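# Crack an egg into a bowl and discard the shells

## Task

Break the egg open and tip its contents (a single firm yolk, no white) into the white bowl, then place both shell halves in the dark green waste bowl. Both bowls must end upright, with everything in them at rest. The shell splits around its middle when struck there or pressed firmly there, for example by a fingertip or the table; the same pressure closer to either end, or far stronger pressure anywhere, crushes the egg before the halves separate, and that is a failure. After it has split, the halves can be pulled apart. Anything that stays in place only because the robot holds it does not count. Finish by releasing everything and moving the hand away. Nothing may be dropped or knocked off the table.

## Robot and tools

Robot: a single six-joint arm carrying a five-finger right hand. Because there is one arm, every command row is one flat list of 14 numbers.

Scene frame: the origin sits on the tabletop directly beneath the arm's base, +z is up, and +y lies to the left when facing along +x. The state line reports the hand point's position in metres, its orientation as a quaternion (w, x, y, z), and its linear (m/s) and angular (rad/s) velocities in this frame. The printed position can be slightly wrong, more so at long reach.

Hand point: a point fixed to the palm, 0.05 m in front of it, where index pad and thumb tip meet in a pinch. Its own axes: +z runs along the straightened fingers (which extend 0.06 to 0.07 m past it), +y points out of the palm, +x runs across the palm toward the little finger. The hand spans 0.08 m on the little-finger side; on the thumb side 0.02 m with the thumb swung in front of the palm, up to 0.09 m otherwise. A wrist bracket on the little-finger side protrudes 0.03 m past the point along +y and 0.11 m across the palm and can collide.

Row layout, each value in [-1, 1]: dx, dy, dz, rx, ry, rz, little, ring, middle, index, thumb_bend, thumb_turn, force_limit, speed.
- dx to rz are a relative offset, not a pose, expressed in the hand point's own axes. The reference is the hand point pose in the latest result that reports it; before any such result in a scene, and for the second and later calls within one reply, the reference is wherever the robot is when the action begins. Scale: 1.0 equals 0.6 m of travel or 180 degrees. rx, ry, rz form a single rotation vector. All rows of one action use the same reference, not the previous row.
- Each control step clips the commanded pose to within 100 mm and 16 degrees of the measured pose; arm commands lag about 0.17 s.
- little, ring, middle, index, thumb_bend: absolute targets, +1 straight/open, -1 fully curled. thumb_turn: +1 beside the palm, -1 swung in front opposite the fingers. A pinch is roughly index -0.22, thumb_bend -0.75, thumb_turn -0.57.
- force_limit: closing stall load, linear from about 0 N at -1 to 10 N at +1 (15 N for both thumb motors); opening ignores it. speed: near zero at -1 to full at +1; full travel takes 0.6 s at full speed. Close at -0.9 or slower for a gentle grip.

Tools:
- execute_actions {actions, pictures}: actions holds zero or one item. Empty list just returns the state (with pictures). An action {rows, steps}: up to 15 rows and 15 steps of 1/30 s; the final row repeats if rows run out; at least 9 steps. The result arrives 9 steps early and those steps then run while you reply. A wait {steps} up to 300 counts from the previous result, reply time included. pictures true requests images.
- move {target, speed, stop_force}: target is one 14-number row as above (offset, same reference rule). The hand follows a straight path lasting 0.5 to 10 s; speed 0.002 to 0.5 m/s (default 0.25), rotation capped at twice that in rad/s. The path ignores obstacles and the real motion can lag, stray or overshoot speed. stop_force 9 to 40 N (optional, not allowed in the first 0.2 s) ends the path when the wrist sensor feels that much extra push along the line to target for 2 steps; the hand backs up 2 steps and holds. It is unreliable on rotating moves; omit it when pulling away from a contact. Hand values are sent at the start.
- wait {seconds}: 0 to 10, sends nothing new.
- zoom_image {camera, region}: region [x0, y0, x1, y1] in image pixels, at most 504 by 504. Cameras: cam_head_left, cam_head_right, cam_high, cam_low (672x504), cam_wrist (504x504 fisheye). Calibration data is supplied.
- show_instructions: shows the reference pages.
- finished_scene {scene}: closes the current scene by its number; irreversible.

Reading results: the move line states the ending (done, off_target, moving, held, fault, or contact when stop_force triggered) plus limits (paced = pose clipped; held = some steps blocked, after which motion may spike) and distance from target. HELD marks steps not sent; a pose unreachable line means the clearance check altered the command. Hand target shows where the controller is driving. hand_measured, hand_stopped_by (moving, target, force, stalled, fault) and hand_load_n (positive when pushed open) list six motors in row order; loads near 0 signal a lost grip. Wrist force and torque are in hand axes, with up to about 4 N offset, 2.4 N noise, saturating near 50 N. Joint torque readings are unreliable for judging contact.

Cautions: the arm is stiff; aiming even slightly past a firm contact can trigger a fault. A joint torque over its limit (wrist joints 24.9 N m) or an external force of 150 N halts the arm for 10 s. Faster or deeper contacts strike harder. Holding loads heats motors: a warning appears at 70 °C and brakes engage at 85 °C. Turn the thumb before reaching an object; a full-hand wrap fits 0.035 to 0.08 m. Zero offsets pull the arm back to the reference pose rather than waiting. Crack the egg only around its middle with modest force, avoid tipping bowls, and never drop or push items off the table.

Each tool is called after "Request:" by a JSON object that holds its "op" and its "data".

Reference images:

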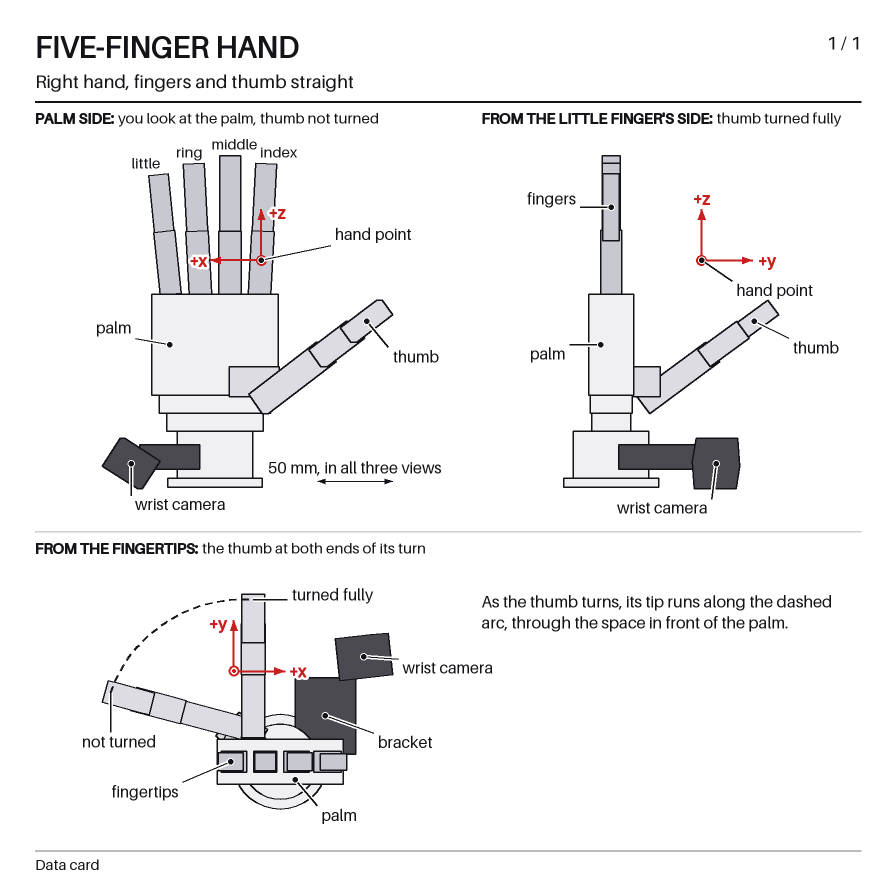

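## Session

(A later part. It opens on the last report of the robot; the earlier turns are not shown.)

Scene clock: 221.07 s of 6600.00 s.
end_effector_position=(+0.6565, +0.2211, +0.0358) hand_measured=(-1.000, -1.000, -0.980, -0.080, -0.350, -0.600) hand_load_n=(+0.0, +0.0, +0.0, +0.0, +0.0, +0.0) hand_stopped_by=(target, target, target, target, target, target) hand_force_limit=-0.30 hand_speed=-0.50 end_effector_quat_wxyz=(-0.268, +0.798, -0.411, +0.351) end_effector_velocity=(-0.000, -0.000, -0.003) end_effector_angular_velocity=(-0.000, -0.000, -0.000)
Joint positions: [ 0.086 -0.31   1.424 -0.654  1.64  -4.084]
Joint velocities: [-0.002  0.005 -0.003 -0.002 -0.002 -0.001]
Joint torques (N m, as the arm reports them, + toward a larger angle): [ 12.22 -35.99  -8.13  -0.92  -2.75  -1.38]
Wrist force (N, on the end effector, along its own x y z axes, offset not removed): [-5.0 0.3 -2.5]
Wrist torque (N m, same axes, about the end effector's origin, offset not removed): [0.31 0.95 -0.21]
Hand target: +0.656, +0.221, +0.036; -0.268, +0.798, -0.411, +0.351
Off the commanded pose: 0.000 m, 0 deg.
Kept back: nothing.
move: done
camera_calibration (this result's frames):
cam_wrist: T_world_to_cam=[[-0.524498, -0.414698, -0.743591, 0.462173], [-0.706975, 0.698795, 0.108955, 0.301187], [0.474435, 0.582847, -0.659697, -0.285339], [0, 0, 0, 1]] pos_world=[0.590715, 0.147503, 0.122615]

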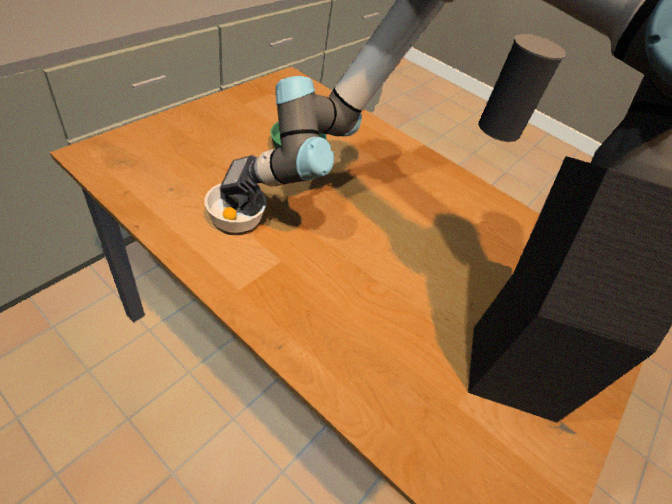

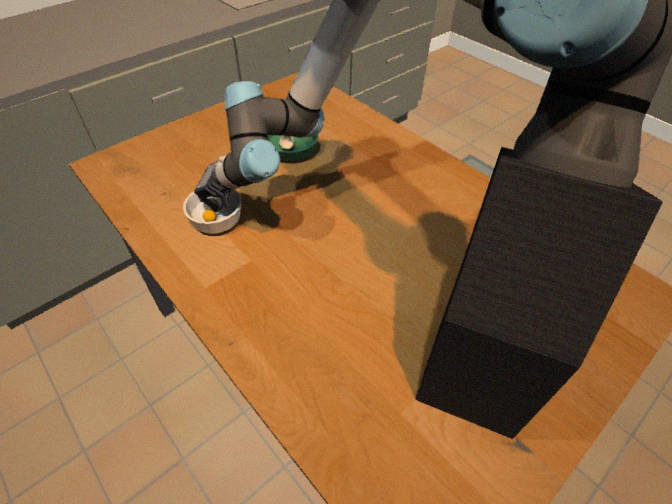

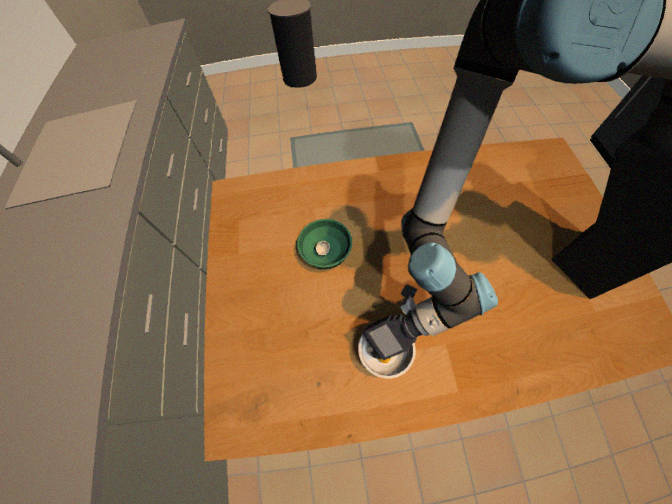

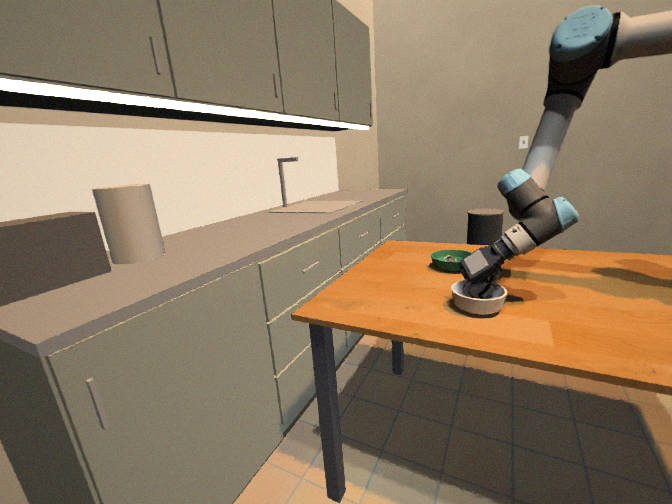

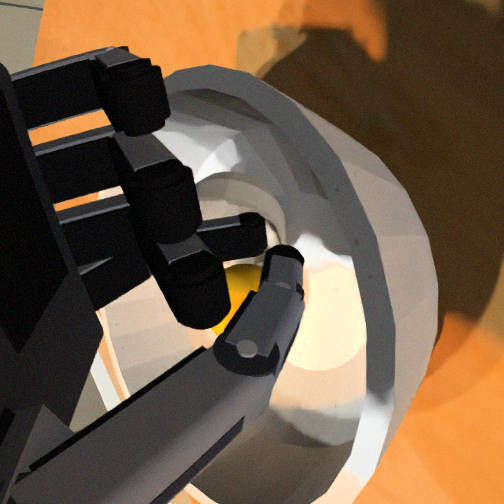

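Down 1 cm more, slightly forward, thumb a bit lower.

Request:
{"op": "move", "data": {"target": [-0.0057,0.009,0.0137,0,0,0,-1,-1,-0.98,-0.08,-0.2,-0.65,-0.3,-0.5], "speed": 0.008, "stop_force": 10}}

Request:
{"op": "move", "data": {"target": [0,0,0,0,0,0,-1,-1,-0.98,-0.5,-0.45,-0.65,0,-0.85]}}

Request:
{"op": "move", "data": {"target": [0.04,-0.083,-0.071,0,0,0,-1,-1,-0.98,-0.5,-0.45,-0.65,0,-0.85], "speed": 0.05}}

Scene clock: 222.83 s of 6600.00 s.
end_effector_position=(+0.6584, +0.2220, +0.0281) hand_measured=(-1.000, -1.000, -0.980, -0.080, -0.200, -0.650) hand_load_n=(+0.0, +0.0, +0.0, -5.5, +0.0, +0.0) hand_stopped_by=(target, target, target, target, target, target) hand_force_limit=-0.30 hand_speed=-0.50 end_effector_quat_wxyz=(-0.268, +0.798, -0.411, +0.351) end_effector_velocity=(-0.002, -0.002, +0.001) end_effector_angular_velocity=(-0.002, +0.003, -0.002)
Joint positions: [ 0.082 -0.292  1.404 -0.653  1.636 -4.085]
Joint velocities: [-0.    -0.005  0.007 -0.     0.003 -0.   ]
Joint torques (N m, as the arm reports them, + toward a larger angle): [ 23.08 -44.1    3.6    1.43   3.26  -0.12]
Wrist force (N, on the end effector, along its own x y z axes, offset not removed): [5.7 -12.0 -14.3]
Wrist torque (N m, same axes, about the end effector's origin, offset not removed): [0.25 -0.29 0.26]
Hand target: +0.658, +0.222, +0.028; -0.268, +0.798, -0.411, +0.351
Off the commanded pose: 0.002 m, 0 deg.
Kept back: nothing.
move: contact
camera_calibration (this result's frames):
cam_wrist: T_world_to_cam=[[-0.52443, -0.414719, -0.743628, 0.457734], [-0.707031, 0.698742, 0.108935, 0.302831], [0.474426, 0.582897, -0.65966, -0.291895], [0, 0, 0, 1]] pos_world=[0.592643, 0.148374, 0.114844]

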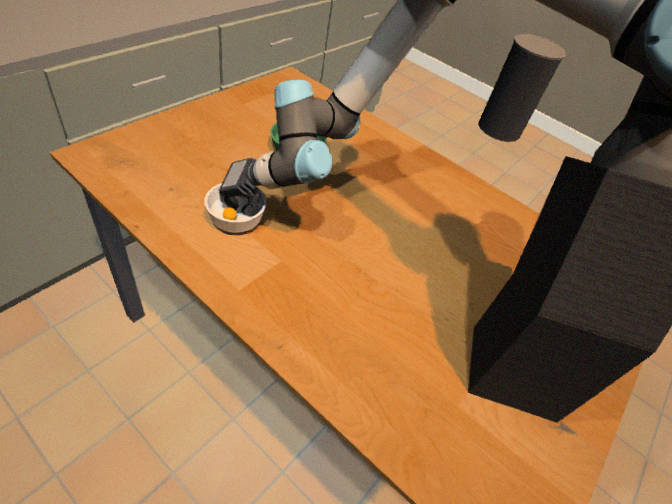

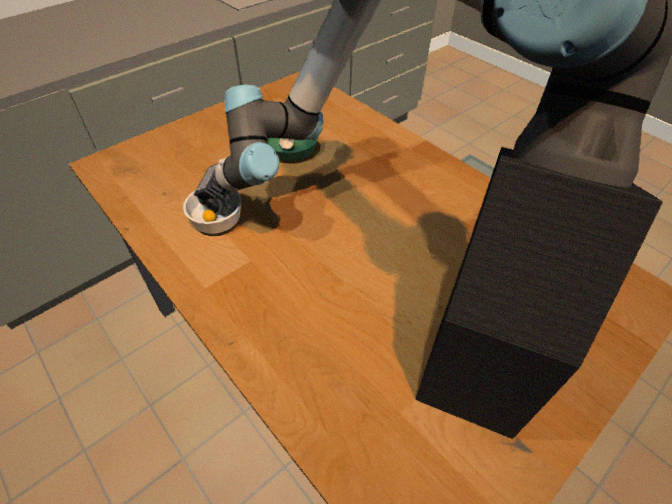

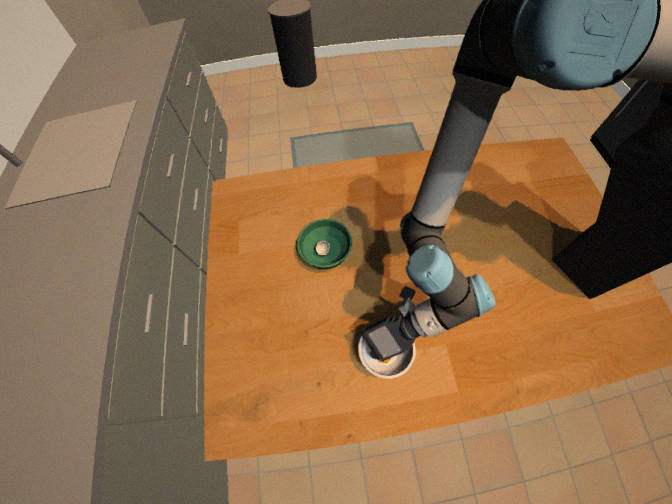

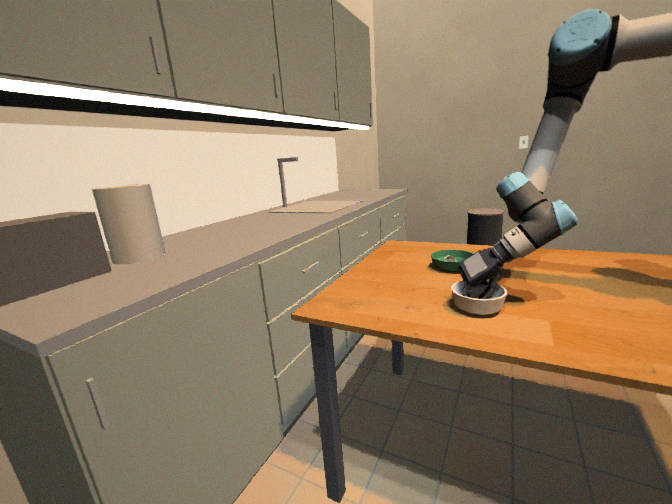

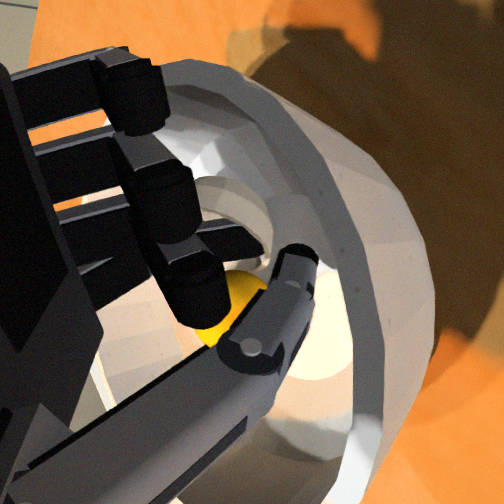

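Scene clock: 224.27 s of 6600.00 s.
end_effector_position=(+0.6584, +0.2220, +0.0281) hand_measured=(-1.000, -1.000, -0.980, -0.310, -0.378, -0.650) hand_load_n=(+0.0, +0.0, +0.0, +8.5, +7.0, -0.5) hand_stopped_by=(target, target, target, force, force, target) hand_force_limit=0.00 hand_speed=-0.85 end_effector_quat_wxyz=(-0.268, +0.798, -0.411, +0.351) end_effector_velocity=(-0.000, -0.000, -0.000) end_effector_angular_velocity=(-0.001, +0.001, -0.001)
Joint positions: [ 0.082 -0.292  1.404 -0.653  1.636 -4.085]
Joint velocities: [ 0.    -0.     0.     0.001  0.001 -0.   ]
Joint torques (N m, as the arm reports them, + toward a larger angle): [ 22.3  -37.99  -8.52   1.17  -2.74   0.02]
Wrist force (N, on the end effector, along its own x y z axes, offset not removed): [1.6 0.2 -0.6]
Wrist torque (N m, same axes, about the end effector's origin, offset not removed): [0.06 -0.10 0.22]
Hand target: +0.658, +0.222, +0.028; -0.268, +0.798, -0.411, +0.351
Off the commanded pose: 0.000 m, 0 deg.
Kept back: nothing.
move: done
camera_calibration (this result's frames):
cam_wrist: T_world_to_cam=[[-0.52443, -0.414719, -0.743627, 0.457733], [-0.707032, 0.698741, 0.108936, 0.302831], [0.474425, 0.582897, -0.65966, -0.291894], [0, 0, 0, 1]] pos_world=[0.592642, 0.148375, 0.114843]

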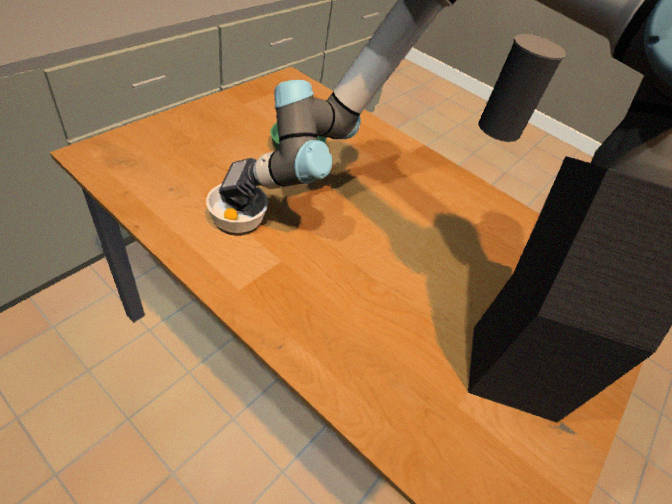

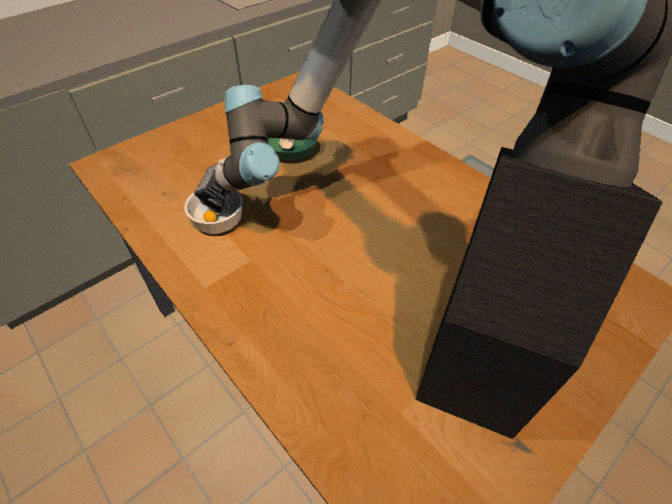

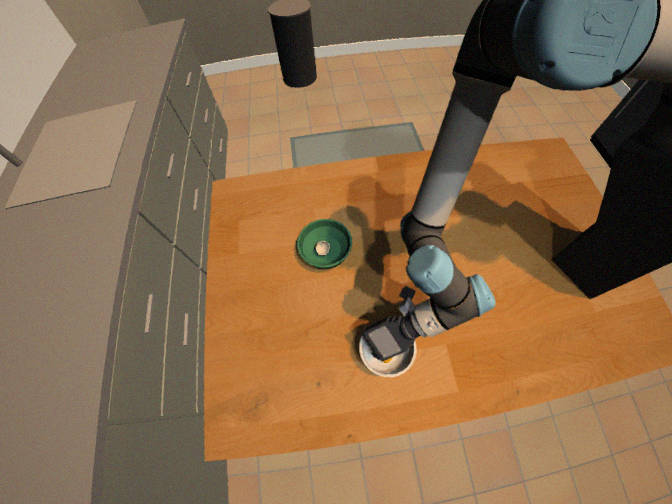

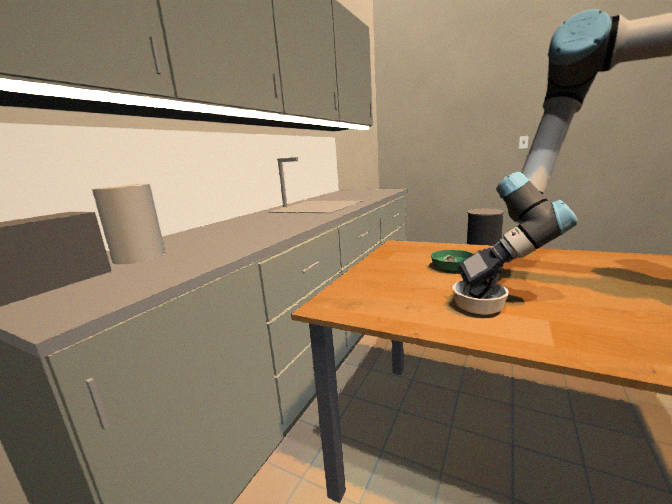

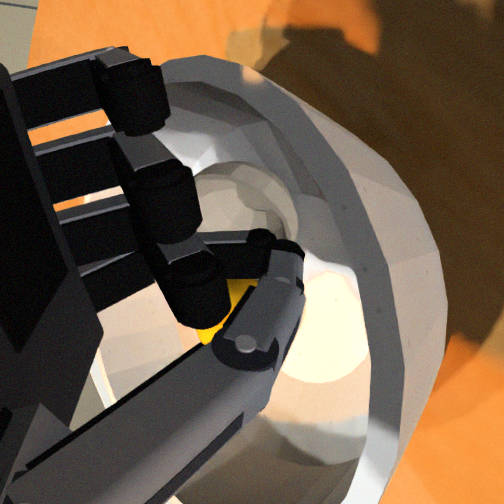

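Scene clock: 226.07 s of 6600.00 s.
end_effector_position=(+0.6585, +0.2216, +0.0976) hand_measured=(-1.000, -1.000, -0.980, -0.310, -0.378, -0.650) hand_load_n=(+0.0, +0.0, +0.0, +8.5, +7.0, -0.5) hand_stopped_by=(target, target, target, force, force, target) hand_force_limit=0.00 hand_speed=-0.85 end_effector_quat_wxyz=(-0.268, +0.798, -0.411, +0.351) end_effector_velocity=(+0.001, -0.000, +0.003) end_effector_angular_velocity=(+0.000, -0.002, -0.001)
Joint positions: [ 0.136 -0.429  1.501 -0.611  1.685 -4.061]
Joint velocities: [ 0.002 -0.006  0.002  0.001  0.001  0.001]
Joint torques (N m, as the arm reports them, + toward a larger angle): [ 37.6  -49.53   2.2    1.87   1.48   1.79]
Wrist force (N, on the end effector, along its own x y z axes, offset not removed): [-2.6 2.3 -0.9]
Wrist torque (N m, same axes, about the end effector's origin, offset not removed): [0.52 0.47 -0.09]
Hand target: +0.659, +0.222, +0.098; -0.268, +0.798, -0.411, +0.351
Off the commanded pose: 0.000 m, 0 deg.
Kept back: nothing.
move: done
camera_calibration (this result's frames):
cam_wrist: T_world_to_cam=[[-0.52442, -0.414669, -0.743662, 0.509331], [-0.707018, 0.698752, 0.108952, 0.295585], [0.474457, 0.582919, -0.659618, -0.245875], [0, 0, 0, 1]] pos_world=[0.592744, 0.147989, 0.184382]

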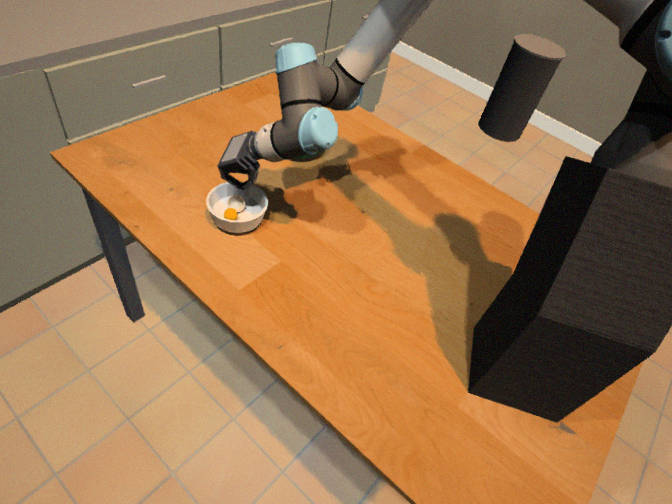

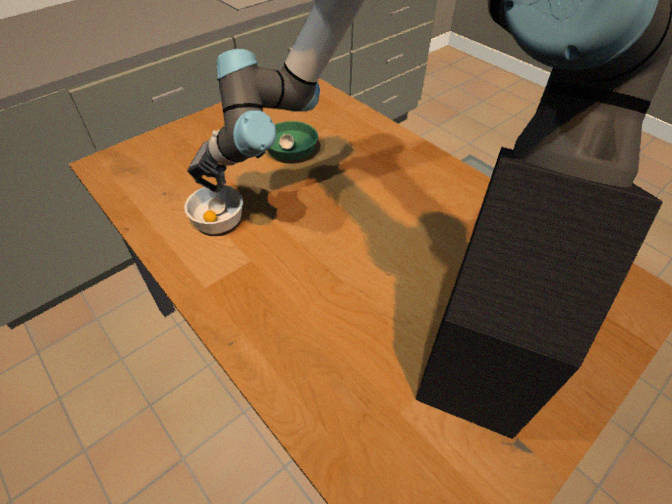

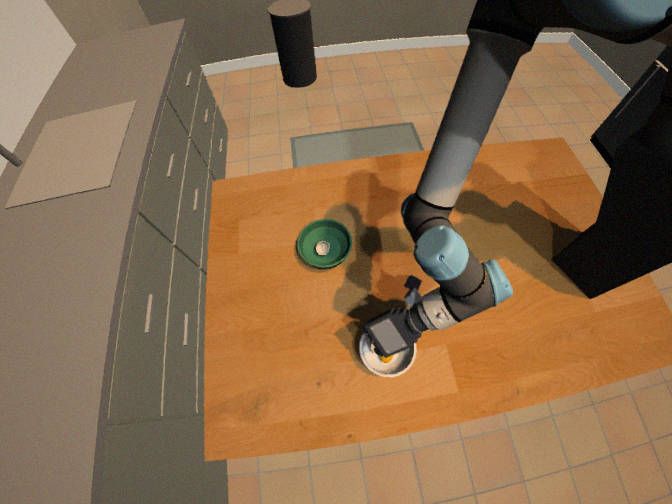

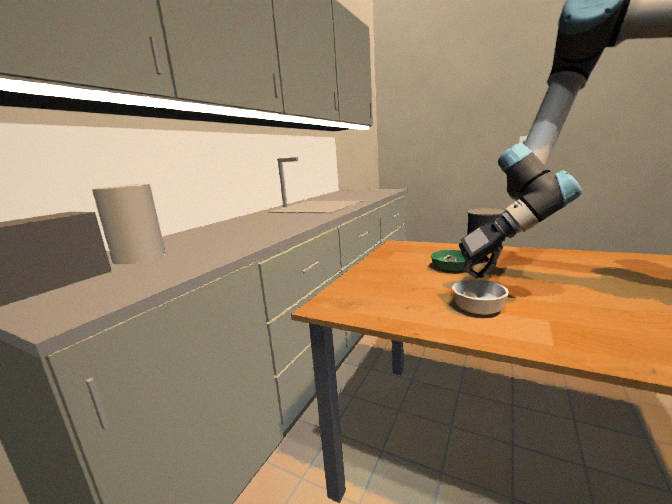

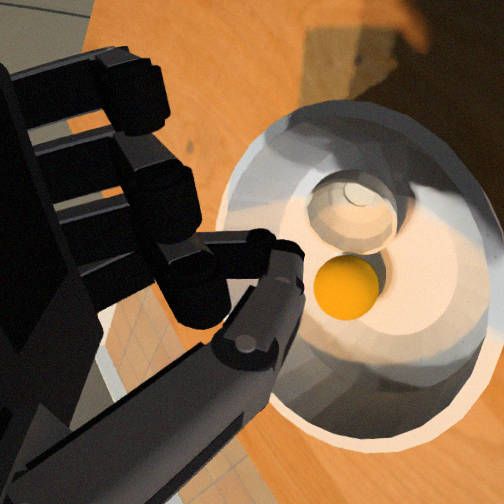

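Request:
{"op": "move", "data": {"target": [-0.0218,0.0093,0.0588,0,0,0,-1,-1,-0.98,0.1,0.75,-0.8,-0.3,-0.3], "speed": 0.05}}

Request:
{"op": "move", "data": {"target": [-0.0204,0.043,0.0366,0,0,0,-1,-1,-0.98,0.1,0.75,-0.8,-0.3,-0.3], "speed": 0.012, "stop_force": 10}}

Scene clock: 228.27 s of 6600.00 s.
end_effector_position=(+0.6779, +0.2347, +0.0677) hand_measured=(-1.000, -1.000, -0.980, +0.100, +0.750, -0.798) hand_load_n=(+0.0, +0.0, +0.0, +0.0, +0.0, +0.0) hand_stopped_by=(target, target, target, target, target, force) hand_force_limit=-0.30 hand_speed=-0.30 end_effector_quat_wxyz=(-0.268, +0.798, -0.411, +0.351) end_effector_velocity=(+0.001, +0.000, +0.001) end_effector_angular_velocity=(+0.002, -0.002, +0.002)
Joint positions: [ 0.135 -0.341  1.379 -0.577  1.684 -4.061]
Joint velocities: [ 0.    -0.001  0.     0.    -0.003 -0.   ]
Joint torques (N m, as the arm reports them, + toward a larger angle): [ 14.55 -37.15 -10.45   1.78   1.79  -0.82]
Wrist force (N, on the end effector, along its own x y z axes, offset not removed): [1.7 2.6 0.6]
Wrist torque (N m, same axes, about the end effector's origin, offset not removed): [0.12 -0.16 0.01]
Hand target: +0.678, +0.235, +0.068; -0.268, +0.798, -0.411, +0.351
Off the commanded pose: 0.000 m, 0 deg.
Kept back: nothing.
move: done
camera_calibration (this result's frames):
cam_wrist: T_world_to_cam=[[-0.524424, -0.414674, -0.743657, 0.502662], [-0.707015, 0.698756, 0.108948, 0.303424], [0.474457, 0.582911, -0.659625, -0.282485], [0, 0, 0, 1]] pos_world=[0.612161, 0.161085, 0.154416]

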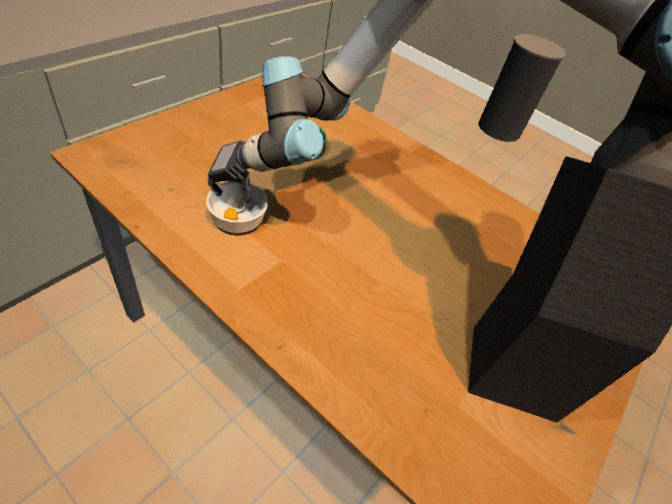

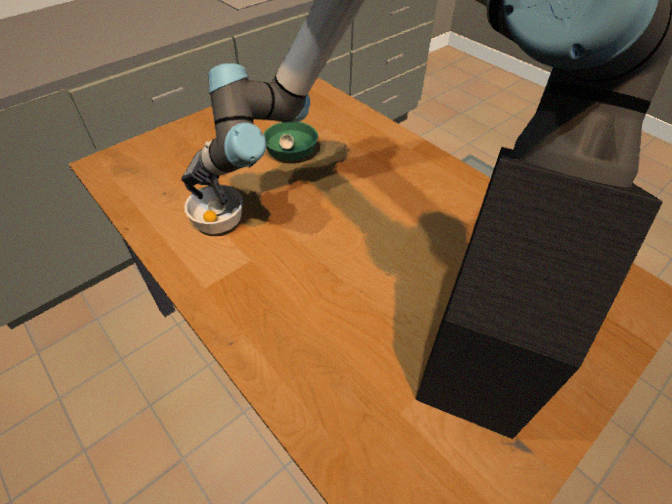

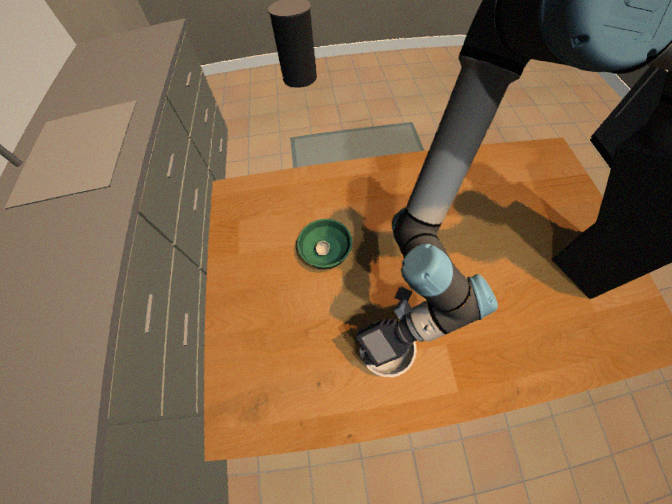

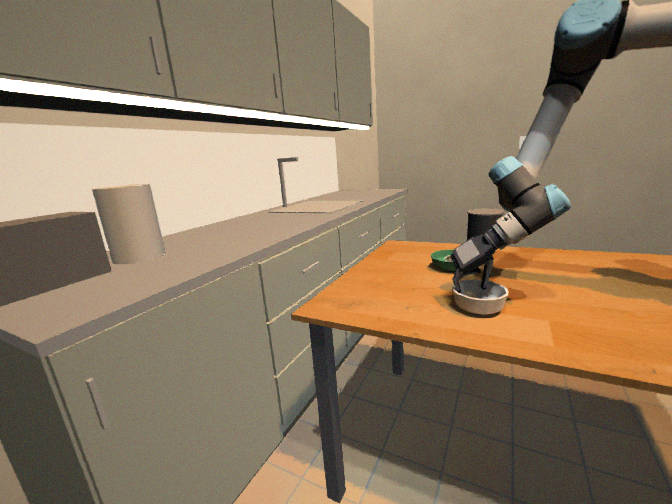

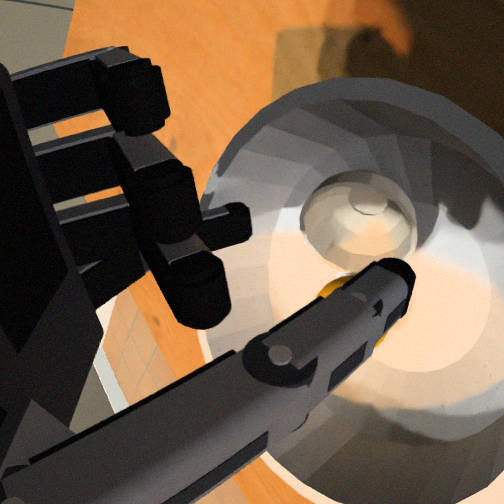

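Scene clock: 231.37 s of 6600.00 s.
end_effector_position=(+0.6780, +0.2345, +0.0352) hand_measured=(-1.000, -1.000, -0.980, +0.100, +0.750, -0.798) hand_load_n=(+0.0, +0.0, +0.0, -2.5, +0.0, +0.0) hand_stopped_by=(target, target, target, target, target, force) hand_force_limit=-0.30 hand_speed=-0.30 end_effector_quat_wxyz=(-0.268, +0.798, -0.411, +0.351) end_effector_velocity=(-0.001, +0.001, +0.003) end_effector_angular_velocity=(-0.000, +0.003, +0.002)
Joint positions: [ 0.11  -0.278  1.331 -0.594  1.662 -4.073]
Joint velocities: [ 0.003 -0.006  0.006  0.003  0.003  0.001]
Joint torques (N m, as the arm reports them, + toward a larger angle): [ 34.65 -48.13   1.71   2.15   2.52   1.74]
Wrist force (N, on the end effector, along its own x y z axes, offset not removed): [4.2 -4.8 -9.3]
Wrist torque (N m, same axes, about the end effector's origin, offset not removed): [0.13 -0.26 0.09]
Hand target: +0.678, +0.235, +0.036; -0.268, +0.798, -0.411, +0.351
Off the commanded pose: 0.004 m, 0 deg.
Kept back: nothing.
move: contact
camera_calibration (this result's frames):
cam_wrist: T_world_to_cam=[[-0.524288, -0.414753, -0.743708, 0.47845], [-0.706944, 0.69888, 0.108616, 0.307105], [0.474714, 0.582706, -0.659621, -0.303938], [0, 0, 0, 1]] pos_world=[0.612234, 0.160916, 0.121986]

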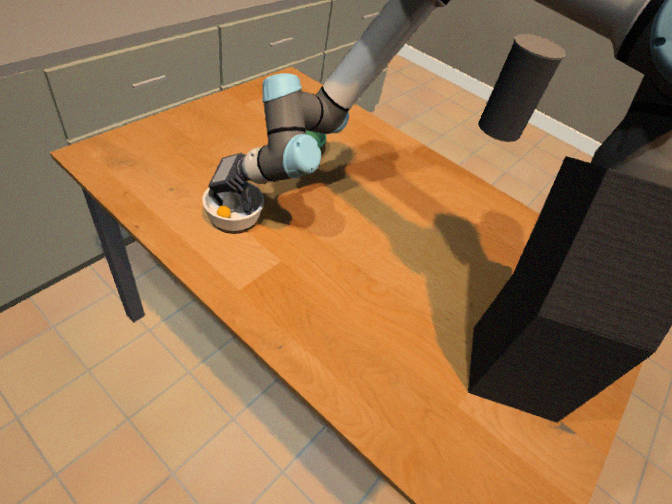

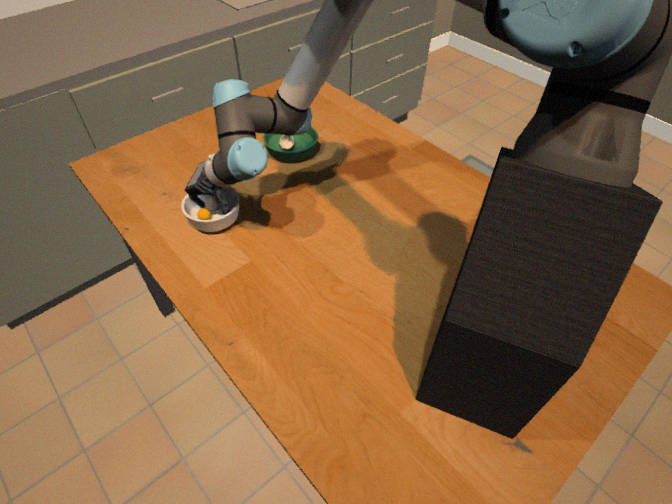

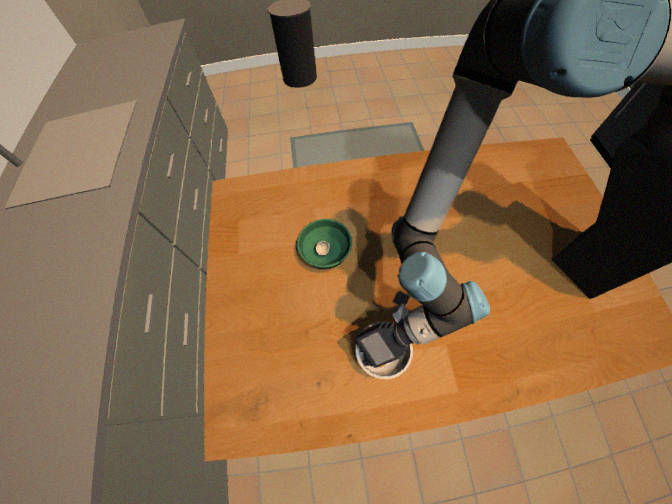

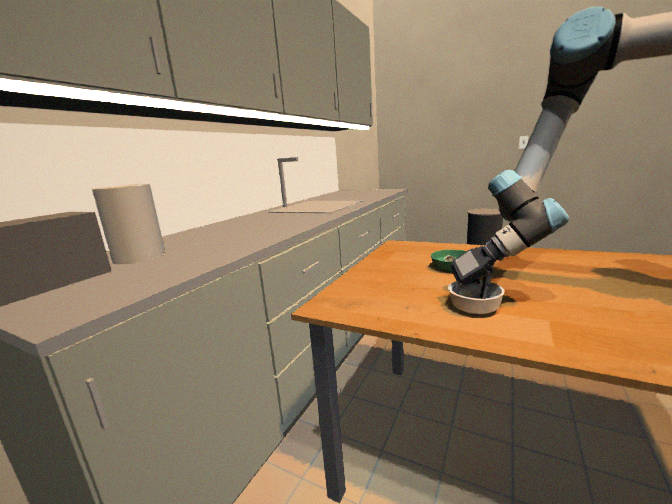

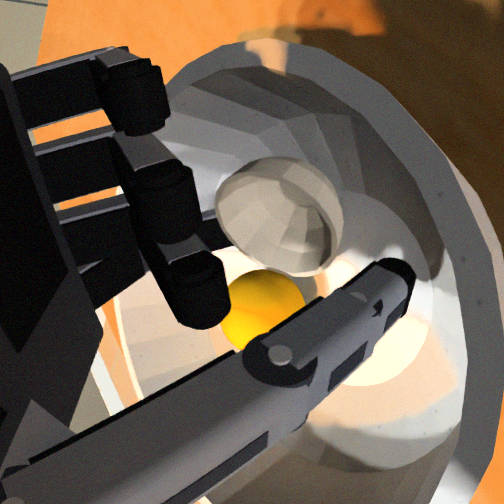

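Request:
{"op": "move", "data": {"target": [0.004,0.005,0.004,0,0,0,-1,-1,-0.98,-0.03,0.75,-1,-0.3,-0.8], "speed": 0.004}}

Request:
{"op": "move", "data": {"target": [0,0,0,0,0,0,-1,-1,-0.98,-0.03,0,-1,-0.3,-0.85]}}

Scene clock: 233.10 s of 6600.00 s.
end_effector_position=(+0.6795, +0.2313, +0.0325) hand_measured=(-1.000, -1.000, -0.980, -0.030, +0.750, -1.000) hand_load_n=(+0.0, +0.0, +0.0, +0.0, +0.0, +0.0) hand_stopped_by=(target, target, target, target, target, target) hand_force_limit=-0.30 hand_speed=-0.80 end_effector_quat_wxyz=(-0.268, +0.798, -0.411, +0.351) end_effector_velocity=(+0.000, -0.001, -0.001) end_effector_angular_velocity=(-0.001, -0.001, -0.001)
Joint positions: [ 0.103 -0.275  1.327 -0.592  1.655 -4.076]
Joint velocities: [-0.001  0.001 -0.001 -0.002 -0.    -0.001]
Joint torques (N m, as the arm reports them, + toward a larger angle): [ 12.11 -36.86  -9.9    1.84  -2.52  -1.36]
Wrist force (N, on the end effector, along its own x y z axes, offset not removed): [-0.8 1.8 2.1]
Wrist torque (N m, same axes, about the end effector's origin, offset not removed): [0.08 0.39 -0.04]
Hand target: +0.680, +0.231, +0.032; -0.268, +0.798, -0.411, +0.351
Off the commanded pose: 0.000 m, 0 deg.
Kept back: nothing.
move: done
camera_calibration (this result's frames):
cam_wrist: T_world_to_cam=[[-0.524292, -0.414758, -0.743703, 0.475853], [-0.706945, 0.698879, 0.108618, 0.310644], [0.474708, 0.582704, -0.659627, -0.304571], [0, 0, 0, 1]] pos_world=[0.613676, 0.157736, 0.119249]

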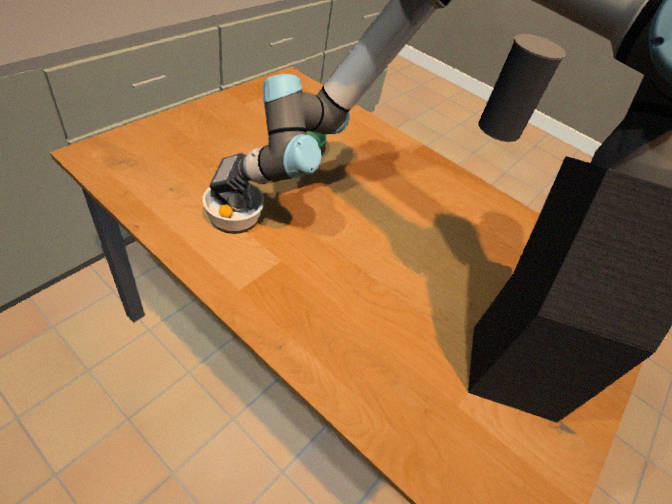

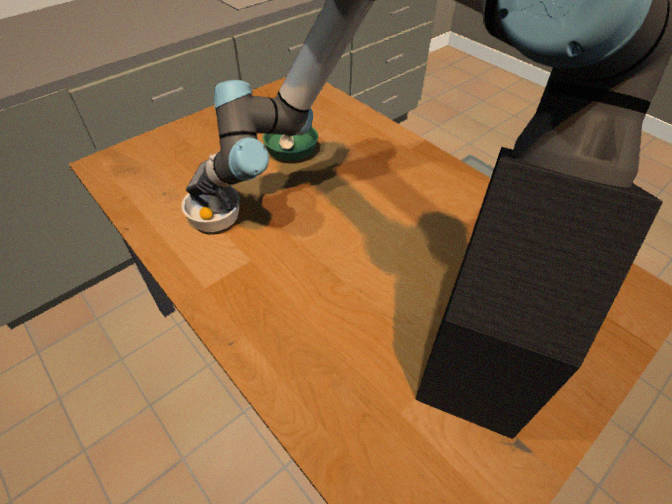

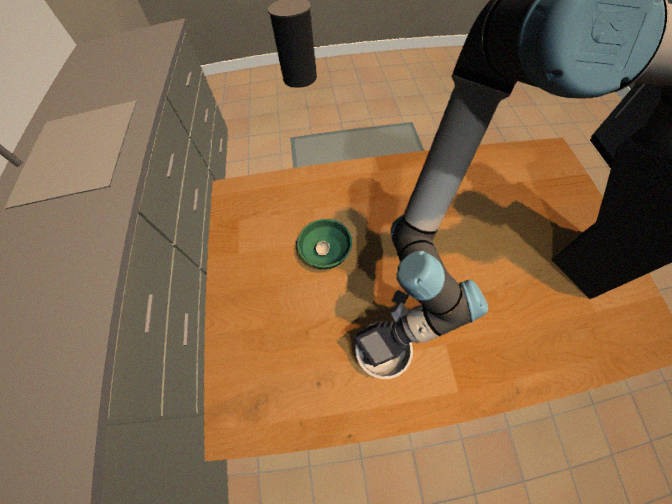

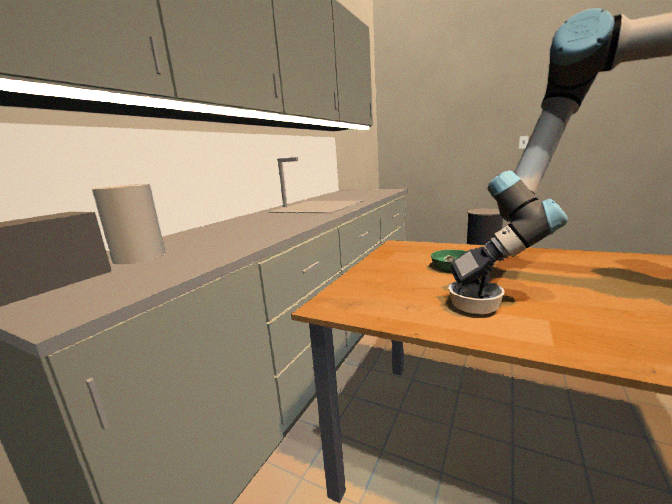

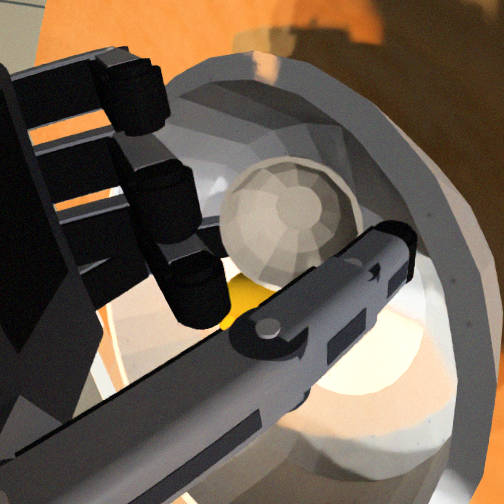

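Scene clock: 237.73 s of 6600.00 s.
end_effector_position=(+0.6795, +0.2313, +0.0325) hand_measured=(-1.000, -1.000, -0.980, -0.030, +0.064, -1.000) hand_load_n=(+0.0, +0.0, -0.5, +0.0, +5.0, +1.5) hand_stopped_by=(target, target, target, target, force, target) hand_force_limit=-0.30 hand_speed=-0.85 end_effector_quat_wxyz=(-0.268, +0.798, -0.411, +0.351) end_effector_velocity=(+0.001, -0.000, +0.000) end_effector_angular_velocity=(-0.000, -0.001, -0.001)
Joint positions: [ 0.103 -0.275  1.327 -0.592  1.655 -4.076]
Joint velocities: [-0.    -0.001  0.    -0.     0.001  0.   ]
Joint torques (N m, as the arm reports them, + toward a larger angle): [ 39.1  -52.77   3.27   0.     1.84   1.79]
Wrist force (N, on the end effector, along its own x y z axes, offset not removed): [0.2 0.9 -2.1]
Wrist torque (N m, same axes, about the end effector's origin, offset not removed): [0.21 0.13 0.22]
Hand target: +0.679, +0.231, +0.032; -0.268, +0.798, -0.411, +0.351
Off the commanded pose: 0.000 m, 0 deg.
Kept back: nothing.
move: done
camera_calibration (this result's frames):
cam_wrist: T_world_to_cam=[[-0.524295, -0.414759, -0.7437, 0.475854], [-0.706946, 0.698876, 0.108623, 0.310644], [0.474702, 0.582706, -0.65963, -0.304566], [0, 0, 0, 1]] pos_world=[0.613675, 0.157736, 0.119248]

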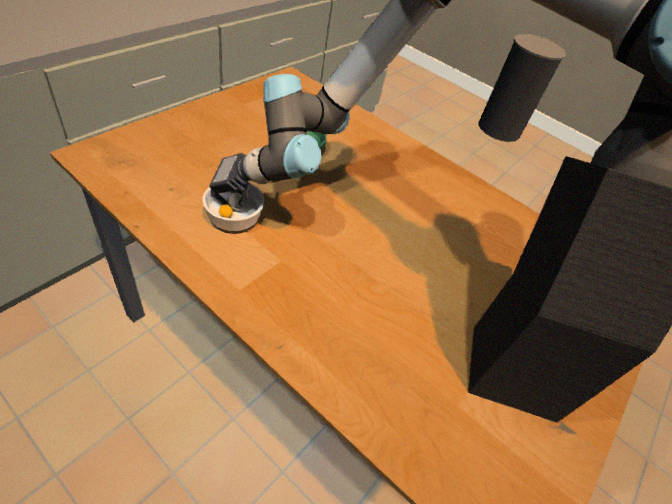

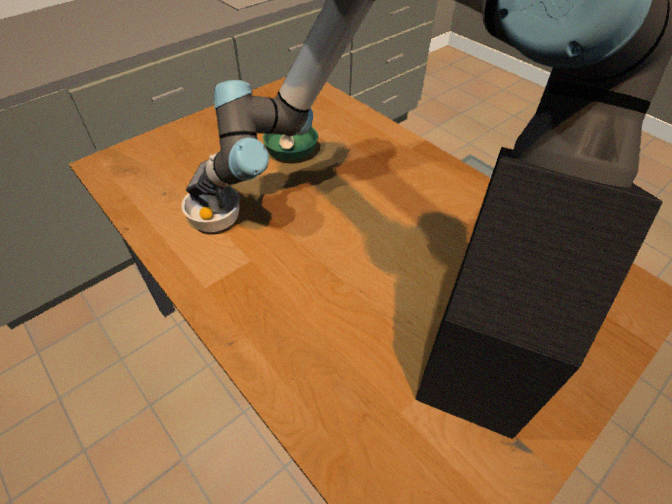

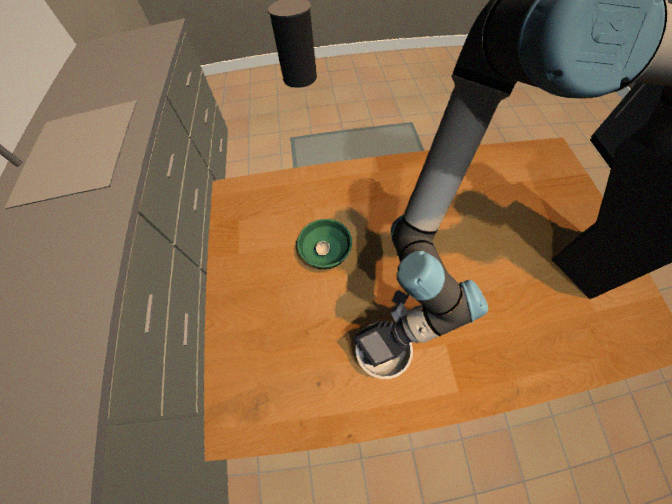

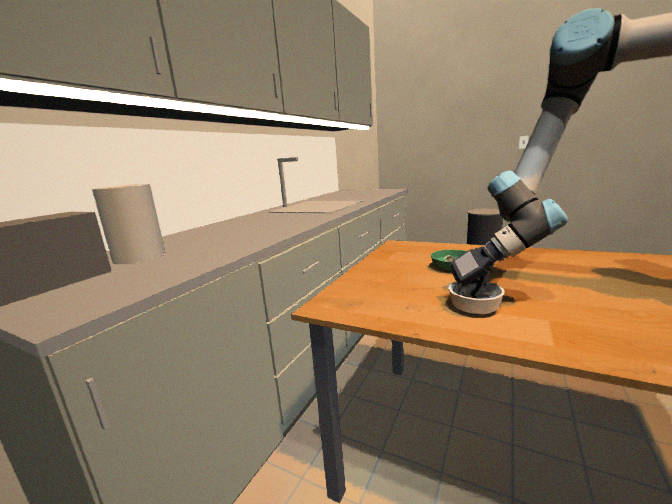

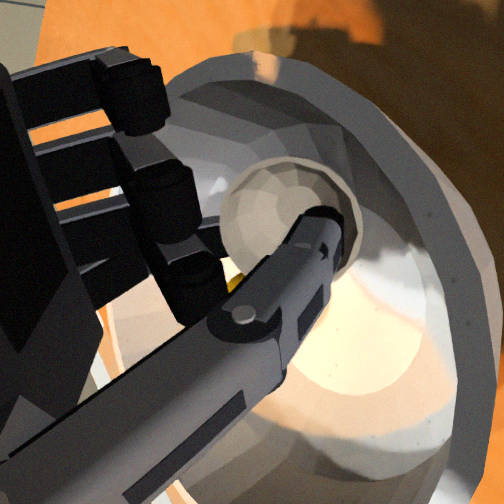

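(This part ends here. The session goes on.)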